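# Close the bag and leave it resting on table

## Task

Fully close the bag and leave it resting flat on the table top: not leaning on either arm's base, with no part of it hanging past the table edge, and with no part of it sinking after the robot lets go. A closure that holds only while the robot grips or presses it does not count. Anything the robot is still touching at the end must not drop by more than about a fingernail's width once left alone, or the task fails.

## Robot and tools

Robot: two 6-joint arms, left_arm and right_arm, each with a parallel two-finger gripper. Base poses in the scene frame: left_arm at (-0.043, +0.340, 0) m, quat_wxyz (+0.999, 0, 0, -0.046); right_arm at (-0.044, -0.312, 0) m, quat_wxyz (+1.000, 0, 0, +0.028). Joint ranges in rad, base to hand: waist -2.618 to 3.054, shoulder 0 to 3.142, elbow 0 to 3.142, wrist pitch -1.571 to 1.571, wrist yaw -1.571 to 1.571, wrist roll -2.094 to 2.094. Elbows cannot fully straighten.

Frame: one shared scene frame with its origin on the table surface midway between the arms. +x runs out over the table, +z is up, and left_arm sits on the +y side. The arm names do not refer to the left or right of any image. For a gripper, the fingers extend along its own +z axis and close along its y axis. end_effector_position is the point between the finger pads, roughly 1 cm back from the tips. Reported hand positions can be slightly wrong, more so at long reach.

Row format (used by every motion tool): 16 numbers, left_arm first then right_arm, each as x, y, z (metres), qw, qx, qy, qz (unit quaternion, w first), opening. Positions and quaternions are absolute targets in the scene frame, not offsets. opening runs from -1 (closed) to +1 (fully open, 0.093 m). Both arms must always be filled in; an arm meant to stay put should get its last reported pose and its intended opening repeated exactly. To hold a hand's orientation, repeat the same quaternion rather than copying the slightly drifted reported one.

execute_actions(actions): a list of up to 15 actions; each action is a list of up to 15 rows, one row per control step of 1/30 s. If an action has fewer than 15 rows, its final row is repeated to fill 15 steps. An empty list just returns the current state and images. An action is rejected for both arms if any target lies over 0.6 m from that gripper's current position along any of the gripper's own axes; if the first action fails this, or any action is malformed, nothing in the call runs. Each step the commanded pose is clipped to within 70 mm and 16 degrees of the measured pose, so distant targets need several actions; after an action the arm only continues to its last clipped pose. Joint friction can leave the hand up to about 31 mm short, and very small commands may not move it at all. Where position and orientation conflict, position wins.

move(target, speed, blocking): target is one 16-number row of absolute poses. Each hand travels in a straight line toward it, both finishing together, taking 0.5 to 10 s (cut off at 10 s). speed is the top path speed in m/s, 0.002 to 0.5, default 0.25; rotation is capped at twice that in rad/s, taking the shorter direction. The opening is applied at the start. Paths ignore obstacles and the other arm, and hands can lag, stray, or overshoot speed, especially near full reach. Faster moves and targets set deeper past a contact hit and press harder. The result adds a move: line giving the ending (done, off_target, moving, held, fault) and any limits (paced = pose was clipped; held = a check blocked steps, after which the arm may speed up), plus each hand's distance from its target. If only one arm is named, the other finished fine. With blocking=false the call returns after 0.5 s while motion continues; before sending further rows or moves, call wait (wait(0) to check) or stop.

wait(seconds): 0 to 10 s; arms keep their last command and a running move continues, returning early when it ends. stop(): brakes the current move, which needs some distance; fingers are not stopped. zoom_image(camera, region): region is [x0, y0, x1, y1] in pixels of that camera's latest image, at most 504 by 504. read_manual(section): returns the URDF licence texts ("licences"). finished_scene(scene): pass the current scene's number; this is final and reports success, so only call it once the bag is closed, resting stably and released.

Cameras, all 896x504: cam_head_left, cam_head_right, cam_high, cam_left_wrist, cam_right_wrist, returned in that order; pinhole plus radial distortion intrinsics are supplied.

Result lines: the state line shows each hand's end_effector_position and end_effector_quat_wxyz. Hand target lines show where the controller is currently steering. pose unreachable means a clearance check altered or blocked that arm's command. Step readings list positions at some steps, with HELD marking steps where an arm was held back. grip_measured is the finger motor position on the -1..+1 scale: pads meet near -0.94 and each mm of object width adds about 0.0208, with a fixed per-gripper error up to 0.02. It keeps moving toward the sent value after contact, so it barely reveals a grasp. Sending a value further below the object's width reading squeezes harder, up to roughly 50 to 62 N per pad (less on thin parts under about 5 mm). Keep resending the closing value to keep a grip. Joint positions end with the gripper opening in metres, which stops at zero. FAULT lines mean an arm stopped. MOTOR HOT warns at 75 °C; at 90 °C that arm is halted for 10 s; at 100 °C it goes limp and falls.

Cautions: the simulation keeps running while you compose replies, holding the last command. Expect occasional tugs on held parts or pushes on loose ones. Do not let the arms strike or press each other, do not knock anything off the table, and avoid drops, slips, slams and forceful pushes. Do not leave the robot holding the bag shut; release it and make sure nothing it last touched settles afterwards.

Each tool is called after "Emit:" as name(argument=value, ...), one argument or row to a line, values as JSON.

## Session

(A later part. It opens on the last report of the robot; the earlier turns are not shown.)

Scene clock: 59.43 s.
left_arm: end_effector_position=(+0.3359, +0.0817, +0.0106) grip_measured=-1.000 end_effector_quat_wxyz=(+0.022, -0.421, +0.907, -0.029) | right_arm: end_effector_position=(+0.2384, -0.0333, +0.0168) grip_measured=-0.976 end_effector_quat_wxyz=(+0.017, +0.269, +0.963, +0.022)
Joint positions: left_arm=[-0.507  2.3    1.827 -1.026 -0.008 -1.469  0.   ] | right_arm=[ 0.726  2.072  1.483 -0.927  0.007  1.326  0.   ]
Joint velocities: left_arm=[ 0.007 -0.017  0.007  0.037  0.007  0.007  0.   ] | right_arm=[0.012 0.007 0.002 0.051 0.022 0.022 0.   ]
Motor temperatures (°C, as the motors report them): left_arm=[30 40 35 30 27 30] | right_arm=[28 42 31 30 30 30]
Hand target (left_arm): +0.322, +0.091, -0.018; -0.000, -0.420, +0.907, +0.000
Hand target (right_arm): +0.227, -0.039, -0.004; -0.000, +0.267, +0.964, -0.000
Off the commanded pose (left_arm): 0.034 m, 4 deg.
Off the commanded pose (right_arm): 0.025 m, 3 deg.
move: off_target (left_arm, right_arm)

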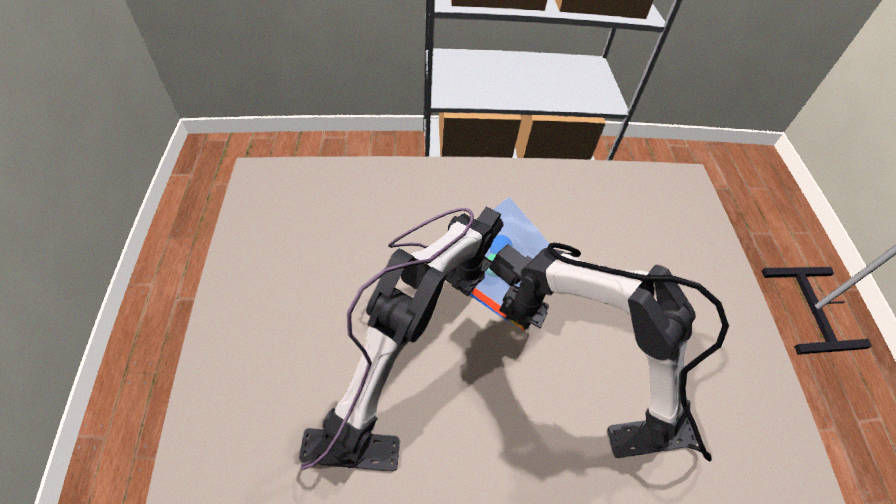

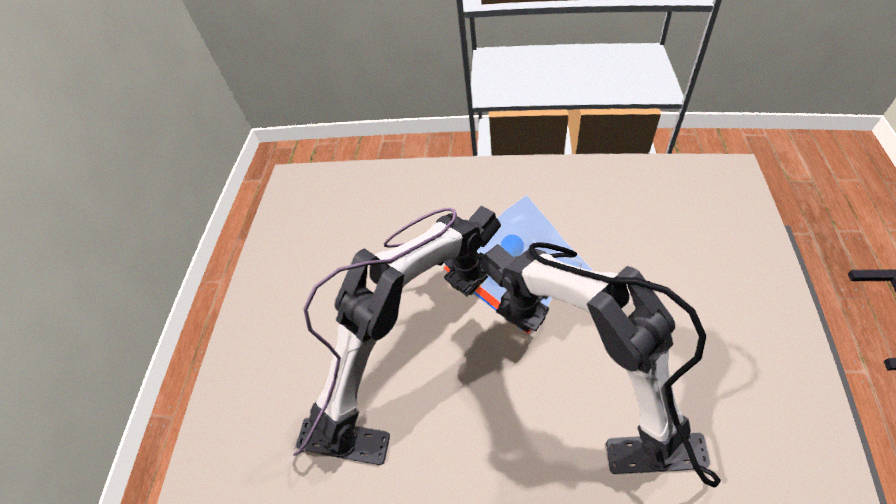

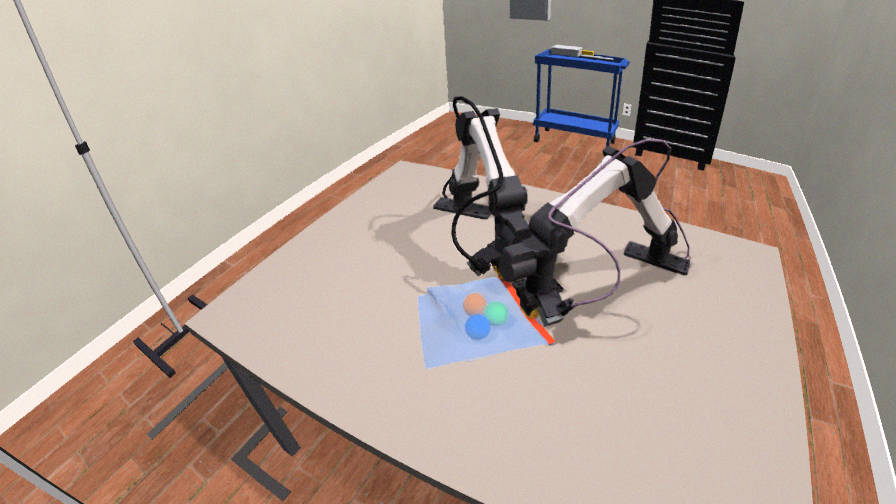

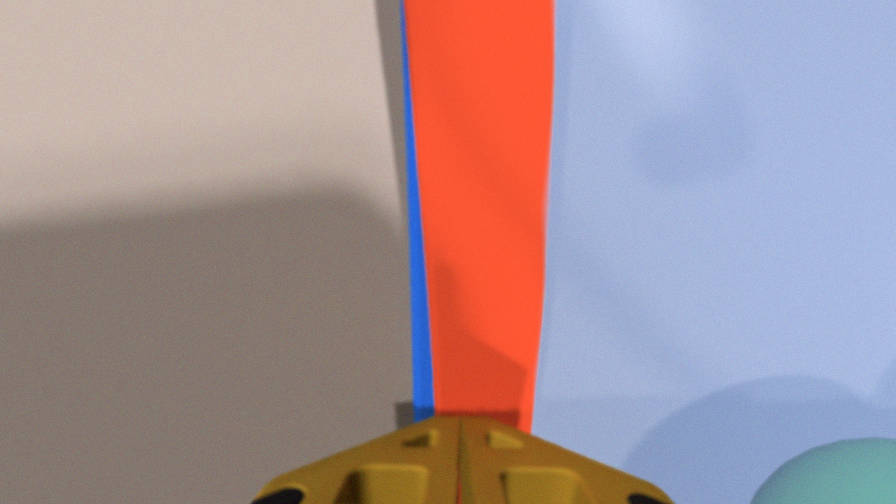

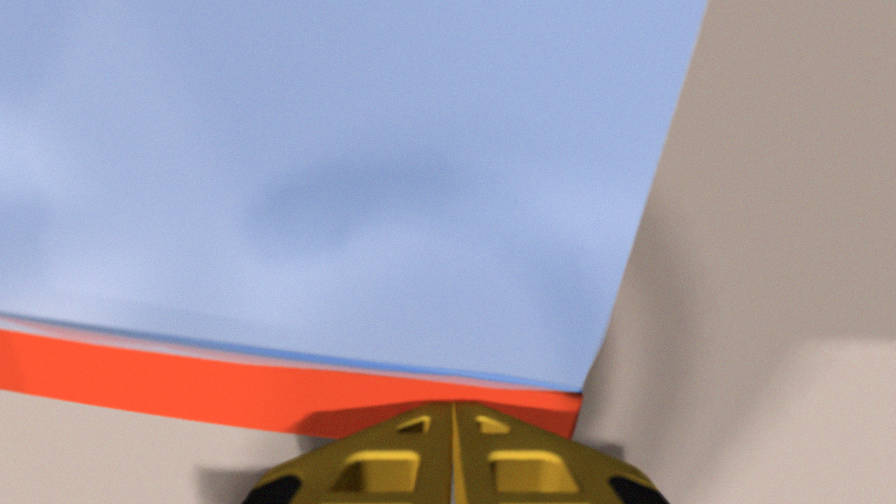

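Emit:
move(
  target=[0.314, 0.097, -0.02, 0, -0.42, 0.907, 0, -1, 0.227, -0.038, -0.005, 0, 0.267, 0.964, 0, -1],
  speed=0.04,
)

Scene clock: 61.23 s.
left_arm: end_effector_position=(+0.3352, +0.0822, +0.0107) grip_measured=-1.000 end_effector_quat_wxyz=(+0.031, -0.420, +0.906, -0.044) | right_arm: end_effector_position=(+0.2384, -0.0333, +0.0168) grip_measured=-0.976 end_effector_quat_wxyz=(+0.017, +0.269, +0.963, +0.022)
Joint positions: left_arm=[-0.507  2.262  1.76  -0.962 -0.008 -1.469  0.   ] | right_arm=[ 0.726  2.072  1.483 -0.927  0.007  1.326  0.   ]
Joint velocities: left_arm=[-0.012  0.012 -0.046  0.007  0.051  0.066  0.   ] | right_arm=[-0.022  0.002 -0.017 -0.007 -0.007  0.007  0.   ]
Motor temperatures (°C, as the motors report them): left_arm=[30 40 35 30 27 30] | right_arm=[28 42 31 30 30 30]
Hand target (left_arm): +0.313, +0.097, -0.017; -0.000, -0.420, +0.908, -0.000
Hand target (right_arm): +0.227, -0.039, -0.004; -0.000, +0.267, +0.964, -0.000
Off the commanded pose (left_arm): 0.040 m, 6 deg.
Off the commanded pose (right_arm): 0.025 m, 3 deg.
move: off_target (left_arm, right_arm)

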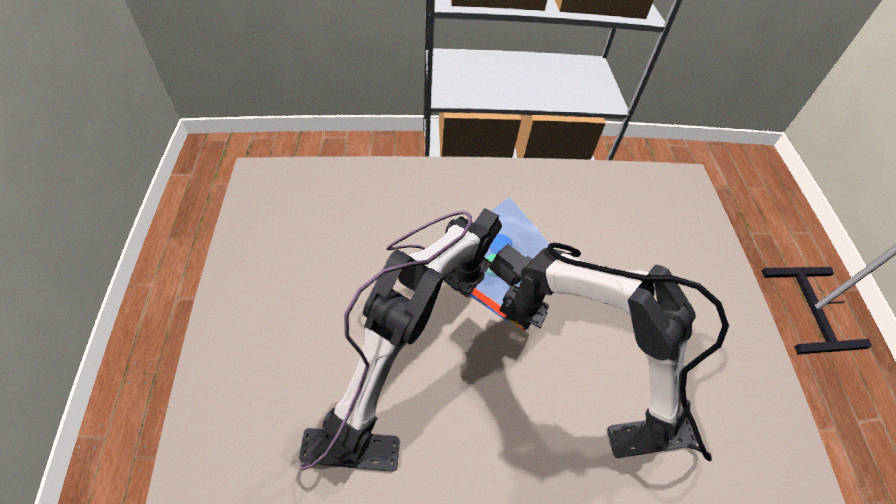

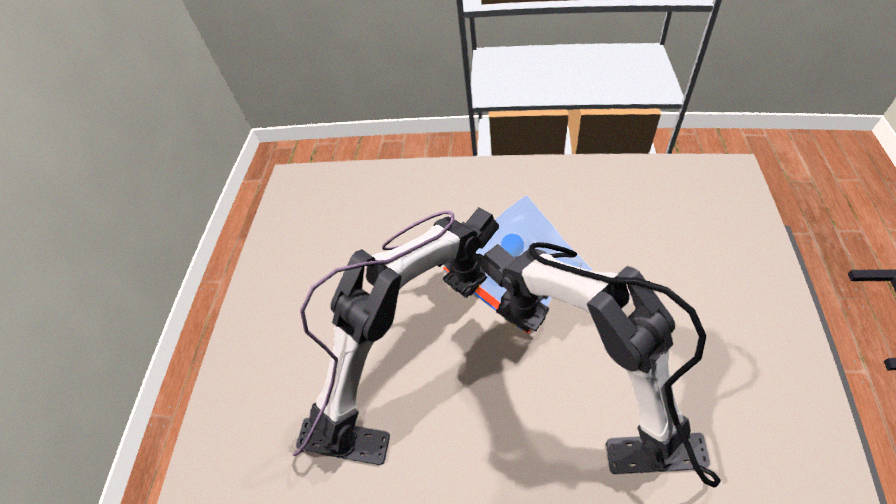

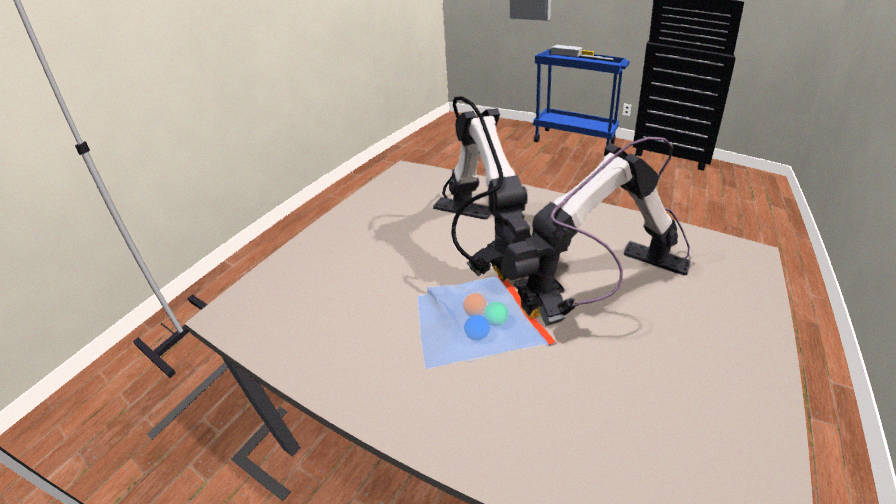

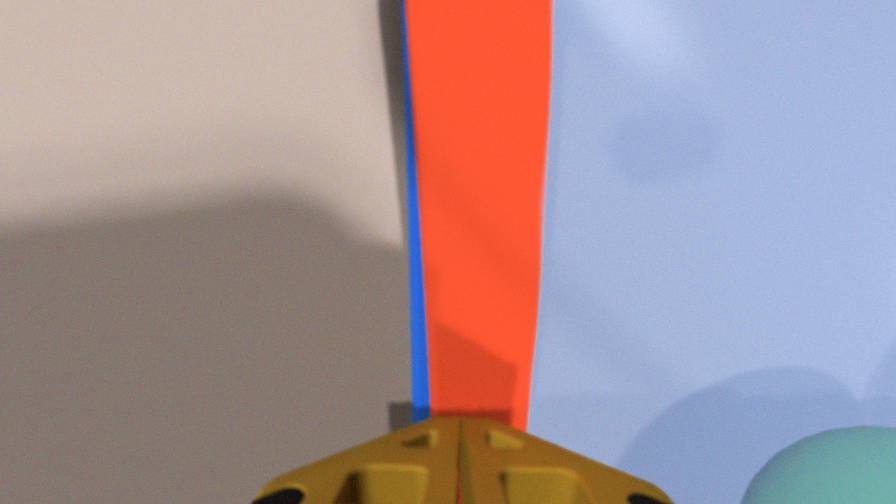

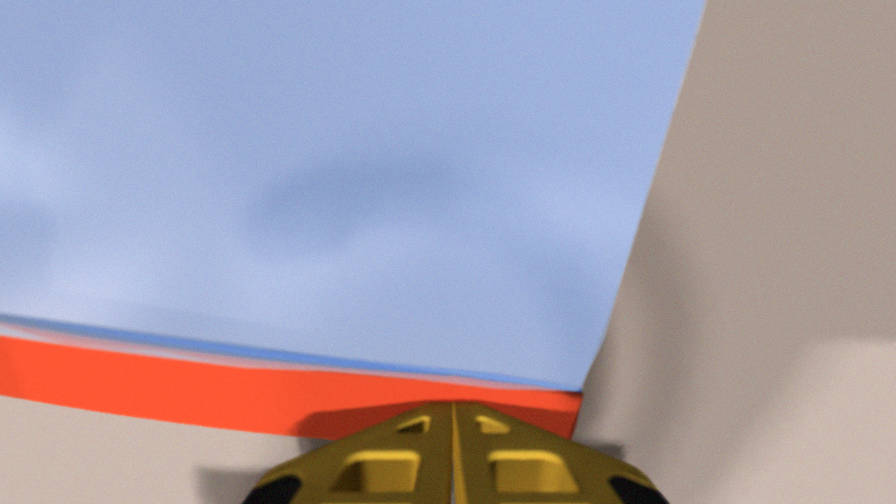

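Emit:
move(
  target=[0.338, 0.080, 0.06, 0, -0.42, 0.907, 0, -1, 0.227, -0.038, -0.005, 0, 0.267, 0.964, 0, -1],
  speed=0.08,
)

Emit:
zoom_image(
  camera="cam_high",
  region=[460, 260, 600, 360],
)

Scene clock: 63.47 s.
left_arm: end_effector_position=(+0.3383, +0.0801, +0.0642) grip_measured=-1.000 end_effector_quat_wxyz=(+0.007, -0.421, +0.907, -0.005) | right_arm: end_effector_position=(+0.2384, -0.0333, +0.0168) grip_measured=-0.976 end_effector_quat_wxyz=(+0.017, +0.269, +0.963, +0.022)
Joint positions: left_arm=[-0.507  2.351  2.132 -1.337 -0.008 -1.469  0.   ] | right_arm=[ 0.726  2.072  1.483 -0.927  0.007  1.326  0.   ]
Joint velocities: left_arm=[-0.012  0.002  0.002  0.022 -0.051 -0.037  0.   ] | right_arm=[ 0.007 -0.012  0.007  0.066 -0.022  0.022  0.   ]
Motor temperatures (°C, as the motors report them): left_arm=[30 41 36 30 27 30] | right_arm=[28 42 31 30 30 30]
Hand target (left_arm): +0.339, +0.079, +0.060; +0.000, -0.420, +0.908, -0.001
Hand target (right_arm): +0.227, -0.039, -0.004; -0.000, +0.267, +0.964, -0.000
Off the commanded pose (left_arm): 0.004 m, 1 deg.
Off the commanded pose (right_arm): 0.025 m, 3 deg.
move: off_target (right_arm)

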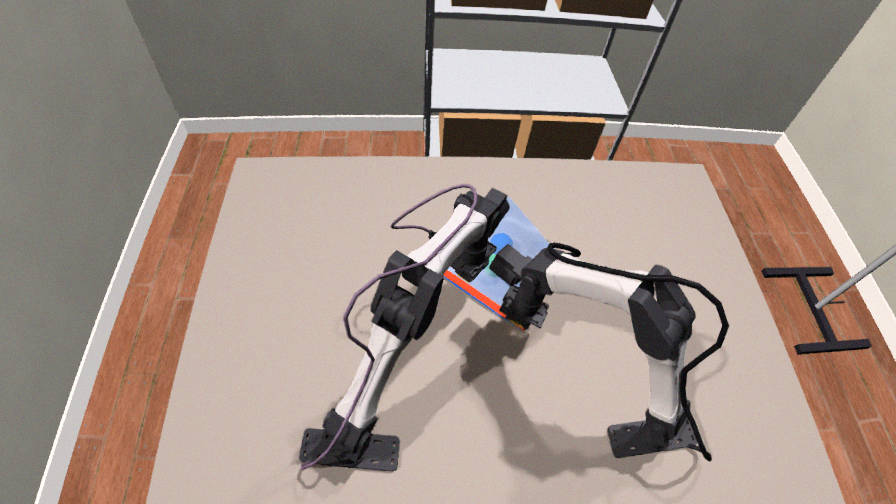

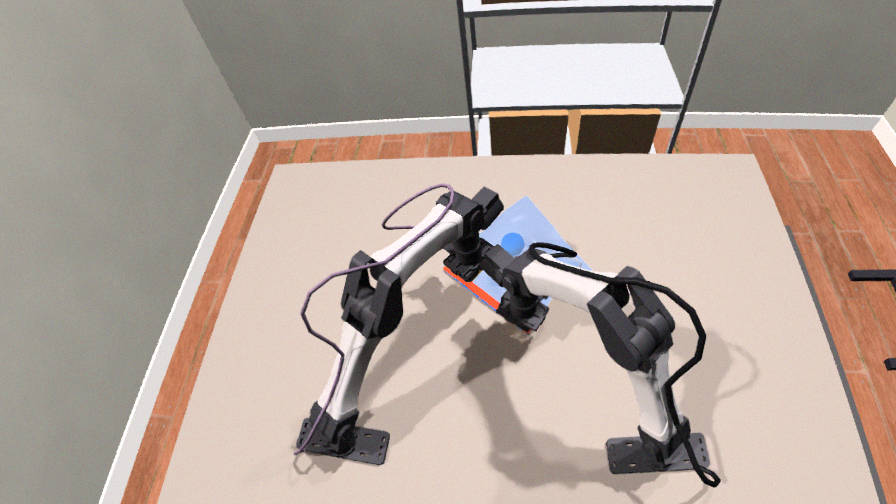

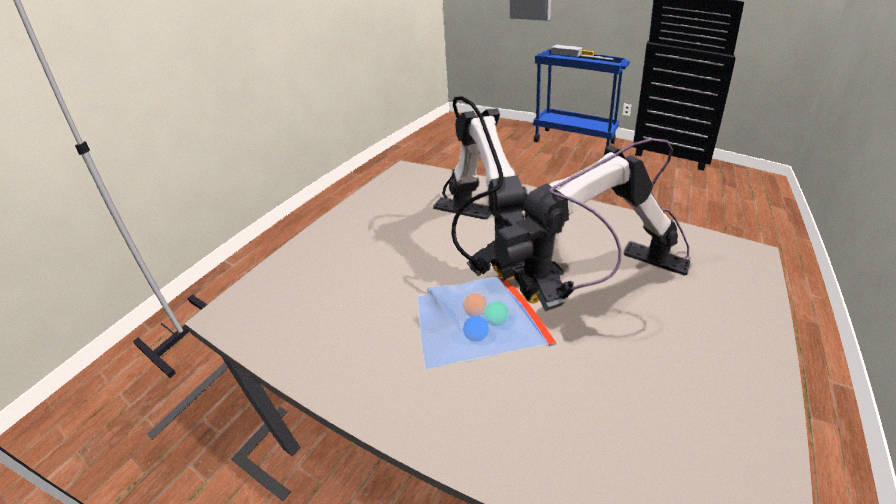

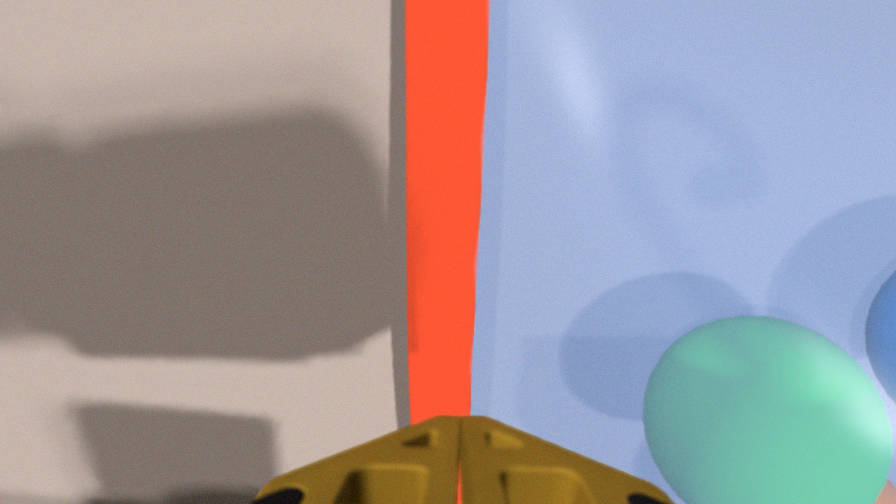

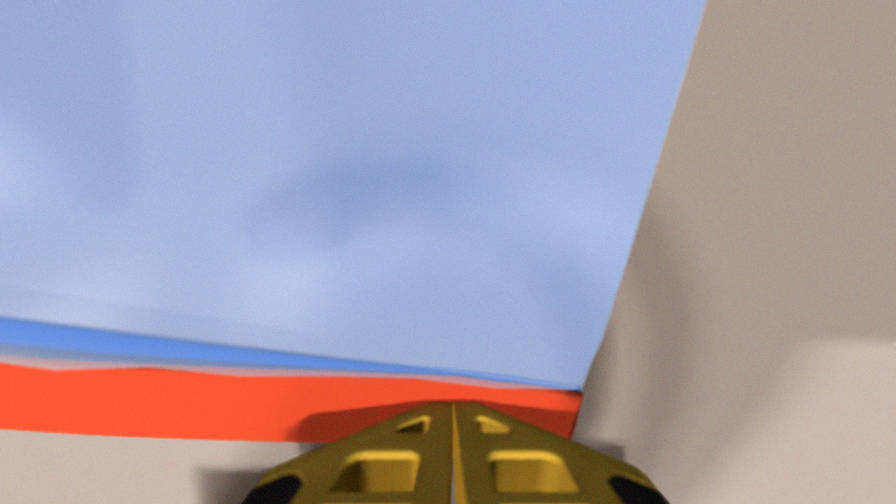

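Region (460, 260, 600, 360) of cam_high's 896x504 image, scaled by 3.600, with more detail than that image has; it fills the top 360 rows of this view, and the rest is white.

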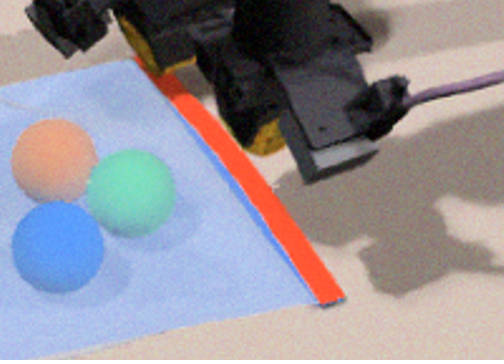

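Emit:
move(
  target=[0.337, 0.0815, 0.0, 0, -0.42, 0.907, 0, -1, 0.227, -0.038, -0.005, 0, 0.267, 0.964, 0, -1],
  speed=0.03,
)

Scene clock: 67.43 s.
left_arm: end_effector_position=(+0.3424, +0.0773, +0.0186) grip_measured=-1.000 end_effector_quat_wxyz=(+0.014, -0.421, +0.907, -0.016) | right_arm: end_effector_position=(+0.2384, -0.0333, +0.0168) grip_measured=-0.976 end_effector_quat_wxyz=(+0.017, +0.269, +0.963, +0.022)
Joint positions: left_arm=[-0.507  2.36   1.965 -1.135 -0.008 -1.469  0.   ] | right_arm=[ 0.726  2.072  1.483 -0.927  0.007  1.326  0.   ]
Joint velocities: left_arm=[-0.022  0.017 -0.012 -0.022 -0.066 -0.022  0.   ] | right_arm=[-0.012 -0.007 -0.007  0.081  0.051 -0.037  0.   ]
Motor temperatures (°C, as the motors report them): left_arm=[30 42 36 30 27 30] | right_arm=[28 43 31 30 30 30]
Hand target (left_arm): +0.336, +0.082, +0.001; -0.000, -0.420, +0.907, +0.000
Hand target (right_arm): +0.227, -0.039, -0.004; -0.000, +0.267, +0.964, -0.000
Off the commanded pose (left_arm): 0.020 m, 2 deg.
Off the commanded pose (right_arm): 0.025 m, 3 deg.
move: off_target (left_arm, right_arm)

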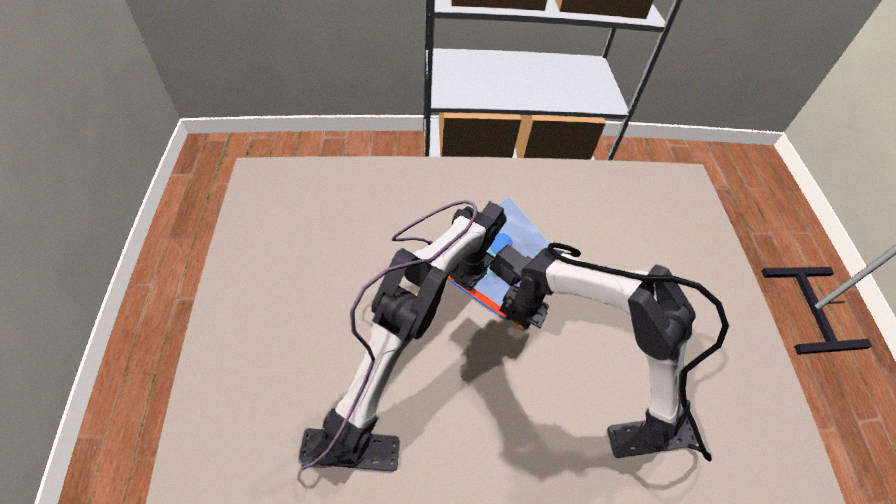

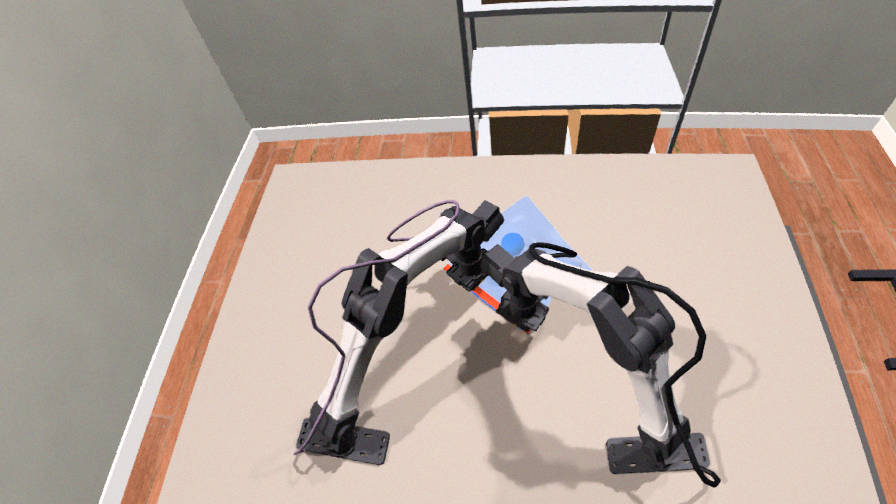

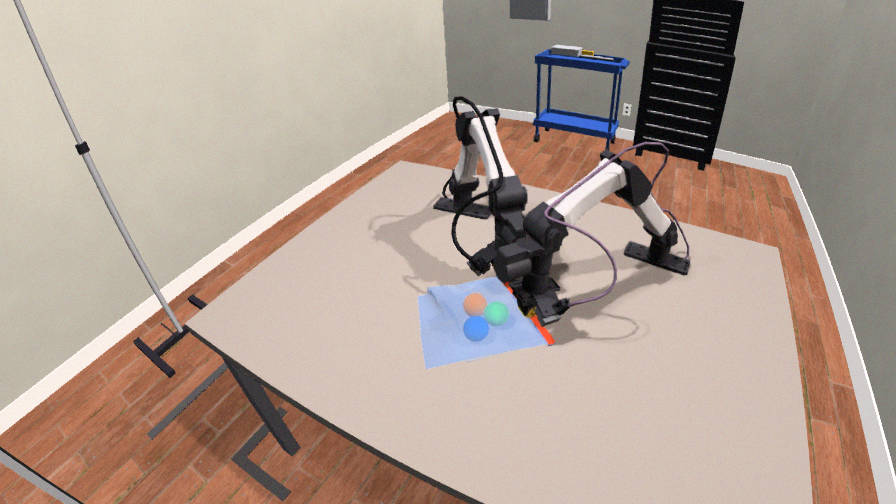

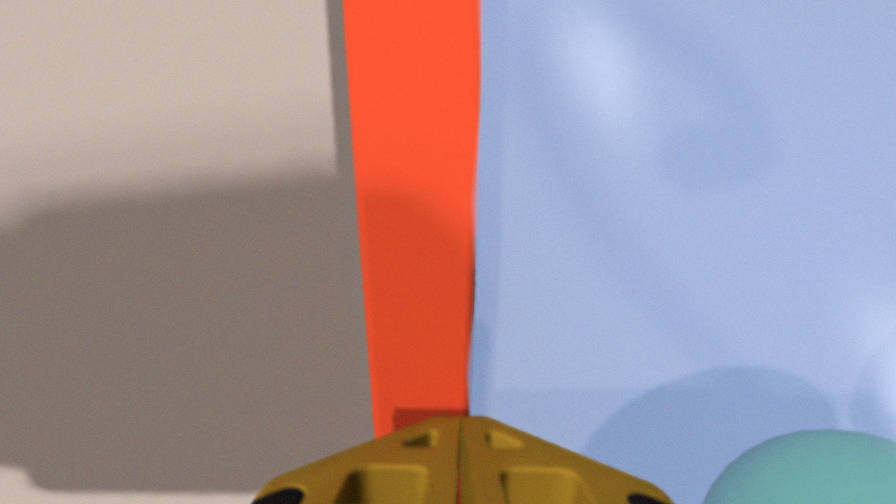

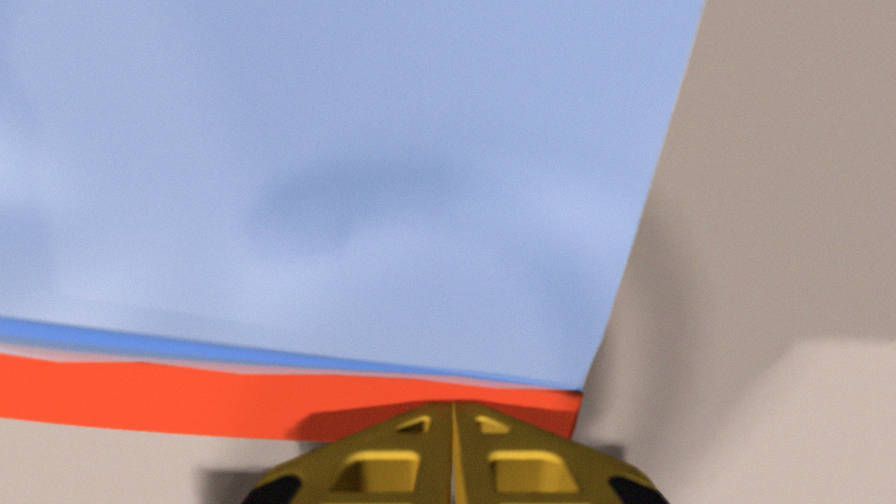

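Emit:
execute_actions(
  actions=[
    [[0.336,0.082,0.0,0,-0.42,0.907,0,-1,0.227,-0.038,-0.005,0,0.267,0.964,0,-1],[0.336,0.082,-0.001,0,-0.42,0.907,0,-1,0.227,-0.038,-0.005,0,0.267,0.964,0,-1],[0.336,0.082,-0.002,0,-0.42,0.907,0,-1,0.227,-0.038,-0.005,0,0.267,0.964,0,-1],[0.336,0.082,-0.003,0,-0.42,0.907,0,-1,0.227,-0.038,-0.005,0,0.267,0.964,0,-1],[0.336,0.082,-0.004,0,-0.42,0.907,0,-1,0.227,-0.038,-0.005,0,0.267,0.964,0,-1],[0.336,0.082,-0.005,0,-0.42,0.907,0,-1,0.227,-0.038,-0.005,0,0.267,0.964,0,-1],[0.3355,0.0823,-0.006,0,-0.42,0.907,0,-1,0.227,-0.038,-0.005,0,0.267,0.964,0,-1],[0.335,0.0827,-0.007,0,-0.42,0.907,0,-1,0.227,-0.038,-0.005,0,0.267,0.964,0,-1],[0.3345,0.083,-0.008,0,-0.42,0.907,0,-1,0.227,-0.038,-0.005,0,0.267,0.964,0,-1],[0.334,0.0834,-0.009,0,-0.42,0.907,0,-1,0.227,-0.038,-0.005,0,0.267,0.964,0,-1],[0.3335,0.0837,-0.010,0,-0.42,0.907,0,-1,0.227,-0.038,-0.005,0,0.267,0.964,0,-1],[0.333,0.084,-0.011,0,-0.42,0.907,0,-1,0.227,-0.038,-0.005,0,0.267,0.964,0,-1],[0.3325,0.0844,-0.012,0,-0.42,0.907,0,-1,0.227,-0.038,-0.005,0,0.267,0.964,0,-1],[0.332,0.0847,-0.013,0,-0.42,0.907,0,-1,0.227,-0.038,-0.005,0,0.267,0.964,0,-1],[0.3315,0.085,-0.014,0,-0.42,0.907,0,-1,0.227,-0.038,-0.005,0,0.267,0.964,0,-1]],
    [[0.331,0.0854,-0.015,0,-0.42,0.907,0,-1,0.227,-0.038,-0.005,0,0.267,0.964,0,-1],[0.3305,0.0857,-0.016,0,-0.42,0.907,0,-1,0.227,-0.038,-0.005,0,0.267,0.964,0,-1],[0.330,0.086,-0.017,0,-0.42,0.907,0,-1,0.227,-0.038,-0.005,0,0.267,0.964,0,-1],[0.3295,0.0864,-0.018,0,-0.42,0.907,0,-1,0.227,-0.038,-0.005,0,0.267,0.964,0,-1],[0.329,0.0867,-0.019,0,-0.42,0.907,0,-1,0.227,-0.038,-0.005,0,0.267,0.964,0,-1],[0.3285,0.087,-0.020,0,-0.42,0.907,0,-1,0.227,-0.038,-0.005,0,0.267,0.964,0,-1],[0.328,0.0874,-0.021,0,-0.42,0.907,0,-1,0.227,-0.038,-0.005,0,0.267,0.964,0,-1],[0.3275,0.0877,-0.022,0,-0.42,0.907,0,-1,0.227,-0.038,-0.005,0,0.267,0.964,0,-1],[0.327,0.088,-0.023,0,-0.42,0.907,0,-1,0.227,-0.038,-0.005,0,0.267,0.964,0,-1],[0.3265,0.0884,-0.024,0,-0.42,0.907,0,-1,0.227,-0.038,-0.005,0,0.267,0.964,0,-1],[0.326,0.0887,-0.025,0,-0.42,0.907,0,-1,0.227,-0.038,-0.005,0,0.267,0.964,0,-1]],
  ],
)

Scene clock: 71.47 s.
left_arm: end_effector_position=(+0.3438, +0.0761, +0.0096) grip_measured=-1.000 end_effector_quat_wxyz=(+0.028, -0.420, +0.906, -0.040) | right_arm: end_effector_position=(+0.2384, -0.0333, +0.0168) grip_measured=-0.976 end_effector_quat_wxyz=(+0.017, +0.269, +0.963, +0.022)
Joint positions: left_arm=[-0.507  2.316  1.849 -1.006 -0.007 -1.469  0.   ] | right_arm=[ 0.726  2.072  1.483 -0.927  0.007  1.326  0.   ]
Joint velocities: left_arm=[-0.017  0.002 -0.027  0.081  0.022 -0.037  0.   ] | right_arm=[ 0.012  0.022  0.007  0.022 -0.051  0.007  0.   ]
Motor temperatures (°C, as the motors report them): left_arm=[30 43 36 29 27 30] | right_arm=[28 43 31 30 30 30]
Hand target (left_arm): +0.325, +0.089, -0.022; -0.001, -0.420, +0.908, +0.000
Hand target (right_arm): +0.227, -0.039, -0.004; -0.000, +0.267, +0.964, -0.000
Off the commanded pose (left_arm): 0.041 m, 6 deg.
Off the commanded pose (right_arm): 0.025 m, 3 deg.
Step readings (end_effector_position; steps 1 to 15: 1st action; 16 to 30: 2nd action):
0: left_arm (+0.3425, +0.0772, +0.0186) | right_arm (+0.2384, -0.0333, +0.0168)
1: left_arm (+0.3425, +0.0772, +0.0186) | right_arm (+0.2384, -0.0333, +0.0168)
2: left_arm (+0.3426, +0.0771, +0.0186) | right_arm (+0.2384, -0.0333, +0.0168)
4: left_arm (+0.3431, +0.0768, +0.0186) | right_arm (+0.2384, -0.0333, +0.0168)
8: left_arm (+0.3431, +0.0768, +0.0156) | right_arm (+0.2384, -0.0333, +0.0168)
15: left_arm (+0.3436, +0.0763, +0.0110) | right_arm (+0.2384, -0.0333, +0.0168)
16: left_arm (+0.3434, +0.0765, +0.0107) | right_arm (+0.2384, -0.0333, +0.0168)
17: left_arm (+0.3433, +0.0765, +0.0102) | right_arm (+0.2384, -0.0333, +0.0168)
19: left_arm (+0.3435, +0.0764, +0.0102) | right_arm (+0.2384, -0.0333, +0.0168)
23: left_arm (+0.3436, +0.0763, +0.0101) | right_arm (+0.2384, -0.0333, +0.0168)
30: end_effector_position above

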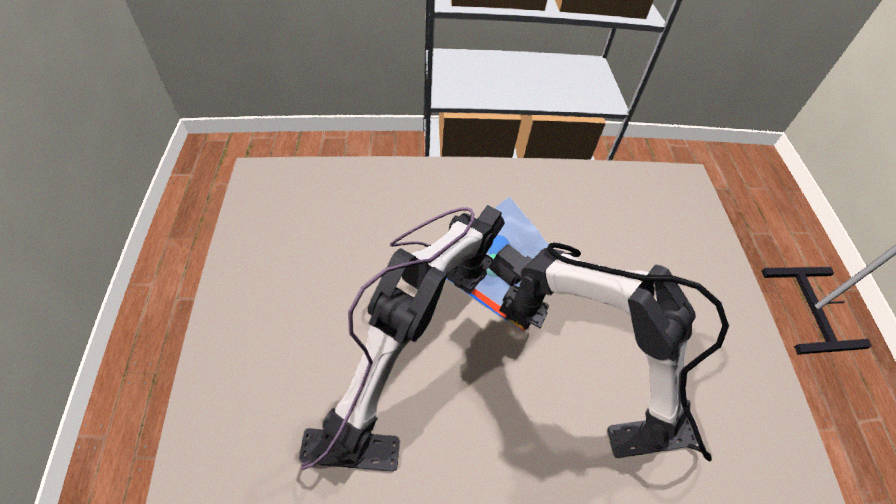

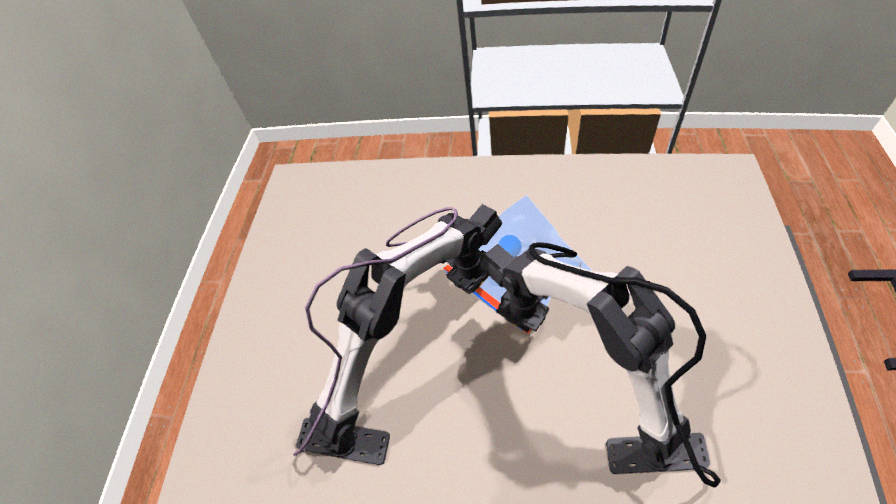

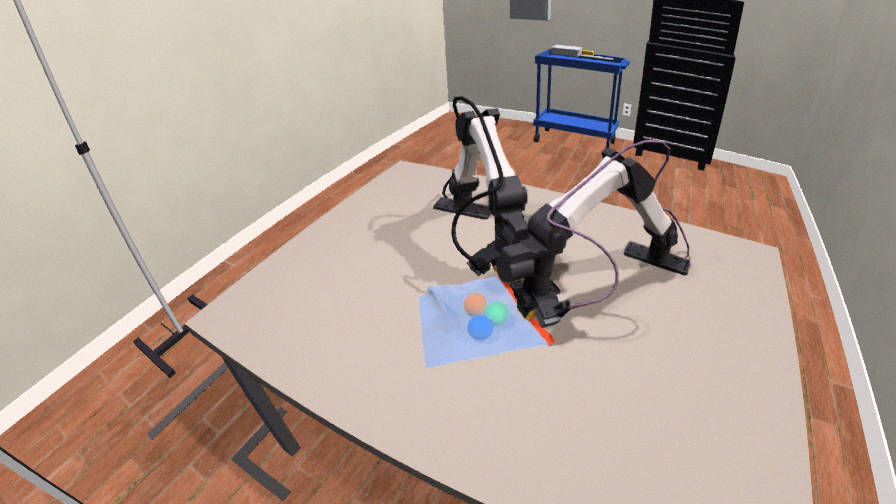

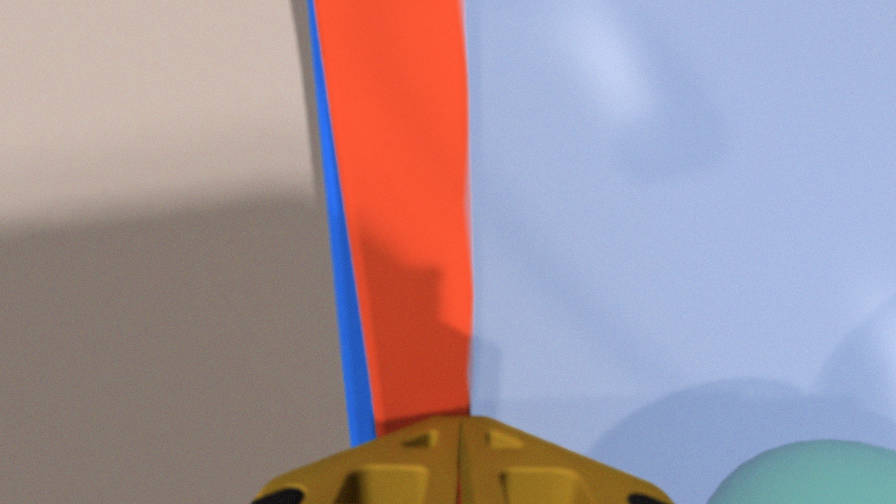

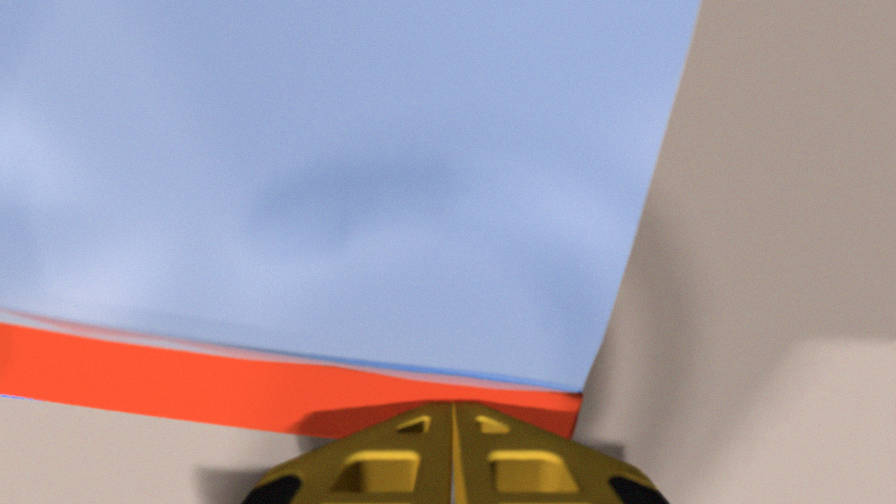

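Emit:
execute_actions(
  actions=[
    [[0.326,0.0887,-0.02,0,-0.42,0.907,0,-1,0.2264,-0.0386,-0.007,0,0.267,0.964,0,-1],[0.326,0.0887,-0.02,0,-0.42,0.907,0,-1,0.2258,-0.0392,-0.009,0,0.267,0.964,0,-1],[0.326,0.0887,-0.02,0,-0.42,0.907,0,-1,0.2252,-0.0398,-0.011,0,0.267,0.964,0,-1],[0.326,0.0887,-0.02,0,-0.42,0.907,0,-1,0.2246,-0.0404,-0.013,0,0.267,0.964,0,-1],[0.326,0.0887,-0.02,0,-0.42,0.907,0,-1,0.224,-0.041,-0.015,0,0.267,0.964,0,-1],[0.326,0.0887,-0.02,0,-0.42,0.907,0,-1,0.2234,-0.0416,-0.017,0,0.267,0.964,0,-1],[0.326,0.0887,-0.02,0,-0.42,0.907,0,-1,0.2228,-0.0422,-0.019,0,0.267,0.964,0,-1],[0.326,0.0887,-0.02,0,-0.42,0.907,0,-1,0.2222,-0.0428,-0.021,0,0.267,0.964,0,-1],[0.326,0.0887,-0.02,0,-0.42,0.907,0,-1,0.2216,-0.0434,-0.023,0,0.267,0.964,0,-1],[0.326,0.0887,-0.02,0,-0.42,0.907,0,-1,0.221,-0.044,-0.025,0,0.267,0.964,0,-1],[0.326,0.0887,-0.02,0,-0.42,0.907,0,-1,0.2204,-0.0446,-0.027,0,0.267,0.964,0,-1],[0.326,0.0887,-0.02,0,-0.42,0.907,0,-1,0.2198,-0.0452,-0.029,0,0.267,0.964,0,-1],[0.326,0.0887,-0.02,0,-0.42,0.907,0,-1,0.219,-0.046,-0.031,0,0.267,0.964,0,-1]],
    [[0.326,0.0887,-0.02,0,-0.42,0.907,0,-1,0.219,-0.046,-0.031,0,0.267,0.964,0,-1]],
  ],
)

Scene clock: 76.87 s.
left_arm: end_effector_position=(+0.3439, +0.0760, +0.0095) grip_measured=-1.000 end_effector_quat_wxyz=(+0.028, -0.420, +0.906, -0.041) | right_arm: end_effector_position=(+0.2382, -0.0334, +0.0136) grip_measured=-0.976 end_effector_quat_wxyz=(+0.027, +0.268, +0.962, +0.041)
Joint positions: left_arm=[-0.507  2.316  1.848 -1.005 -0.007 -1.469  0.   ] | right_arm=[ 0.726  2.04   1.417 -0.851  0.007  1.326  0.   ]
Joint velocities: left_arm=[0.007 0.002 0.002 0.022 0.022 0.037 0.   ] | right_arm=[ 0.007 -0.002 -0.002 -0.081 -0.022  0.037  0.   ]
Motor temperatures (°C, as the motors report them): left_arm=[30 43 35 29 27 30] | right_arm=[28 43 30 30 30 30]
Hand target (left_arm): +0.325, +0.089, -0.018; -0.000, -0.420, +0.908, -0.000
Hand target (right_arm): +0.217, -0.049, -0.027; -0.001, +0.267, +0.964, -0.001
Off the commanded pose (left_arm): 0.037 m, 6 deg.
Off the commanded pose (right_arm): 0.050 m, 6 deg.
Step readings (end_effector_position; steps 1 to 15: 1st action; 16 to 30: 2nd action):
0: left_arm (+0.3439, +0.0760, +0.0095) | right_arm (+0.2384, -0.0333, +0.0168)
1: left_arm (+0.3439, +0.0760, +0.0095) | right_arm (+0.2384, -0.0332, +0.0168)
2: left_arm (+0.3439, +0.0760, +0.0095) | right_arm (+0.2384, -0.0333, +0.0161)
4: left_arm (+0.3439, +0.0760, +0.0095) | right_arm (+0.2383, -0.0334, +0.0149)
8: left_arm (+0.3439, +0.0760, +0.0095) | right_arm (+0.2382, -0.0335, +0.0142)
15: left_arm (+0.3439, +0.0760, +0.0095) | right_arm (+0.2381, -0.0336, +0.0136)
16: left_arm (+0.3439, +0.0760, +0.0095) | right_arm (+0.2381, -0.0336, +0.0135)
17: left_arm (+0.3439, +0.0760, +0.0095) | right_arm (+0.2382, -0.0335, +0.0136)
19: left_arm (+0.3439, +0.0760, +0.0095) | right_arm (+0.2382, -0.0334, +0.0136)
23: left_arm (+0.3439, +0.0760, +0.0095) | right_arm (+0.2382, -0.0333, +0.0137)
30: end_effector_position above

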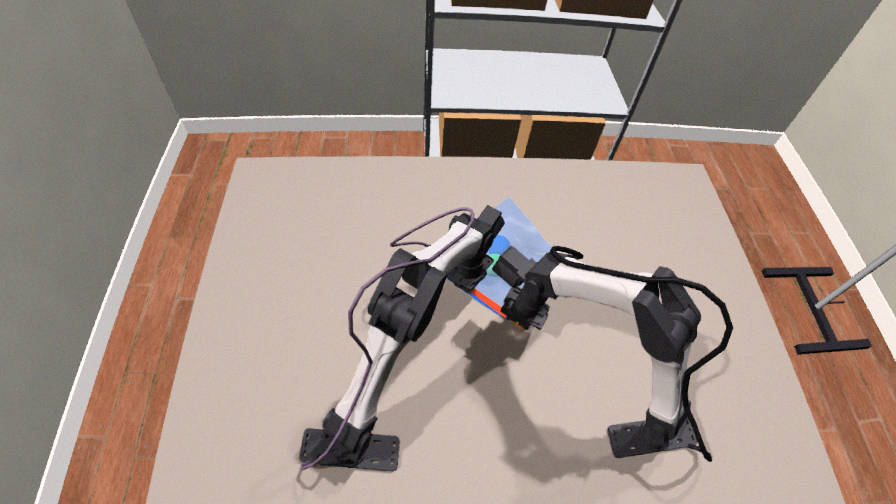

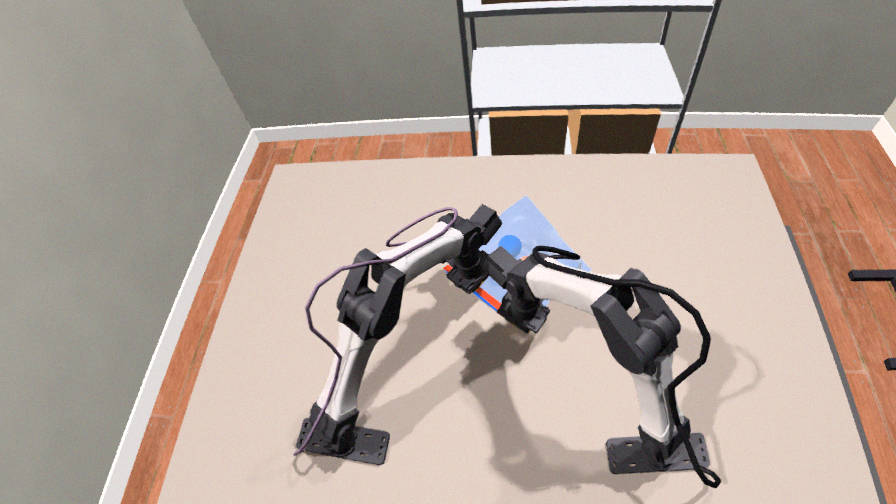

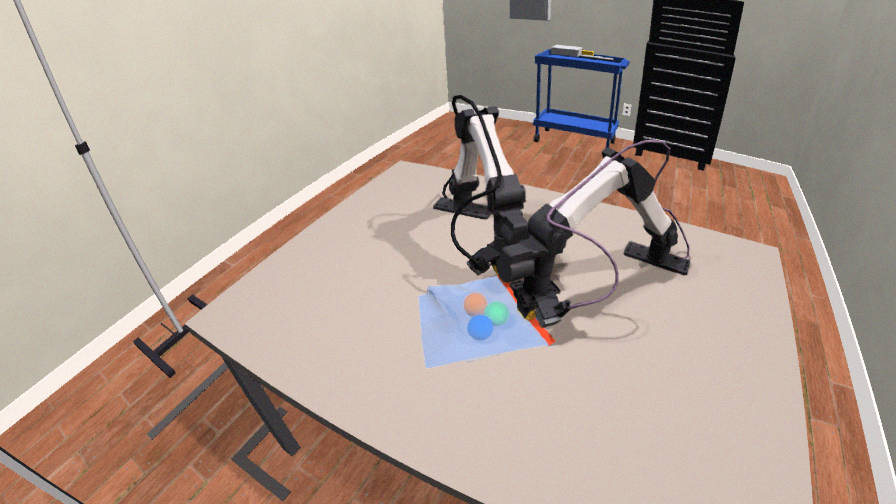

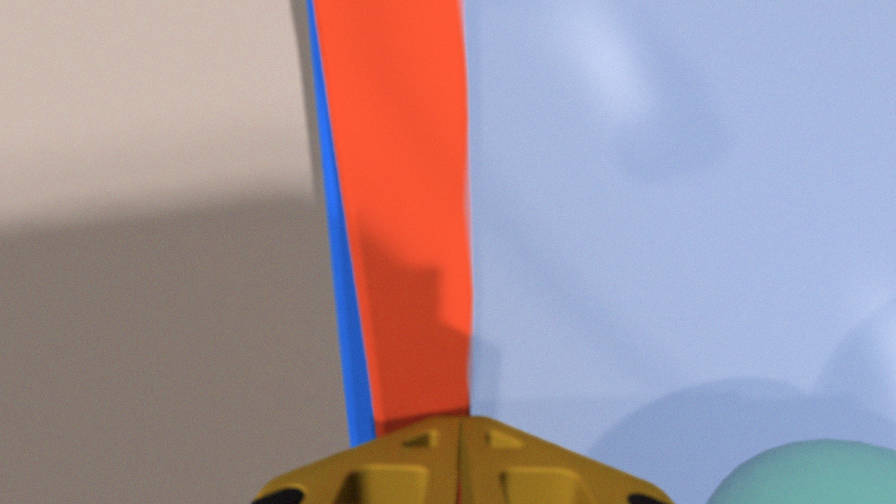

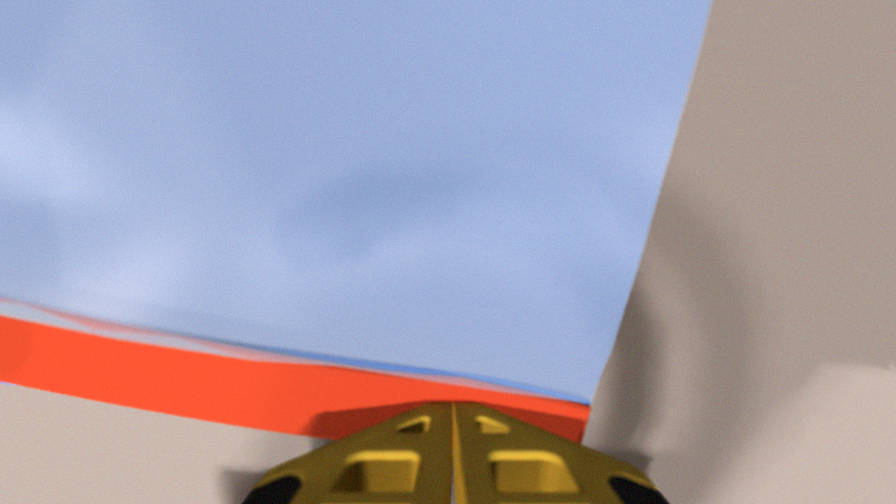

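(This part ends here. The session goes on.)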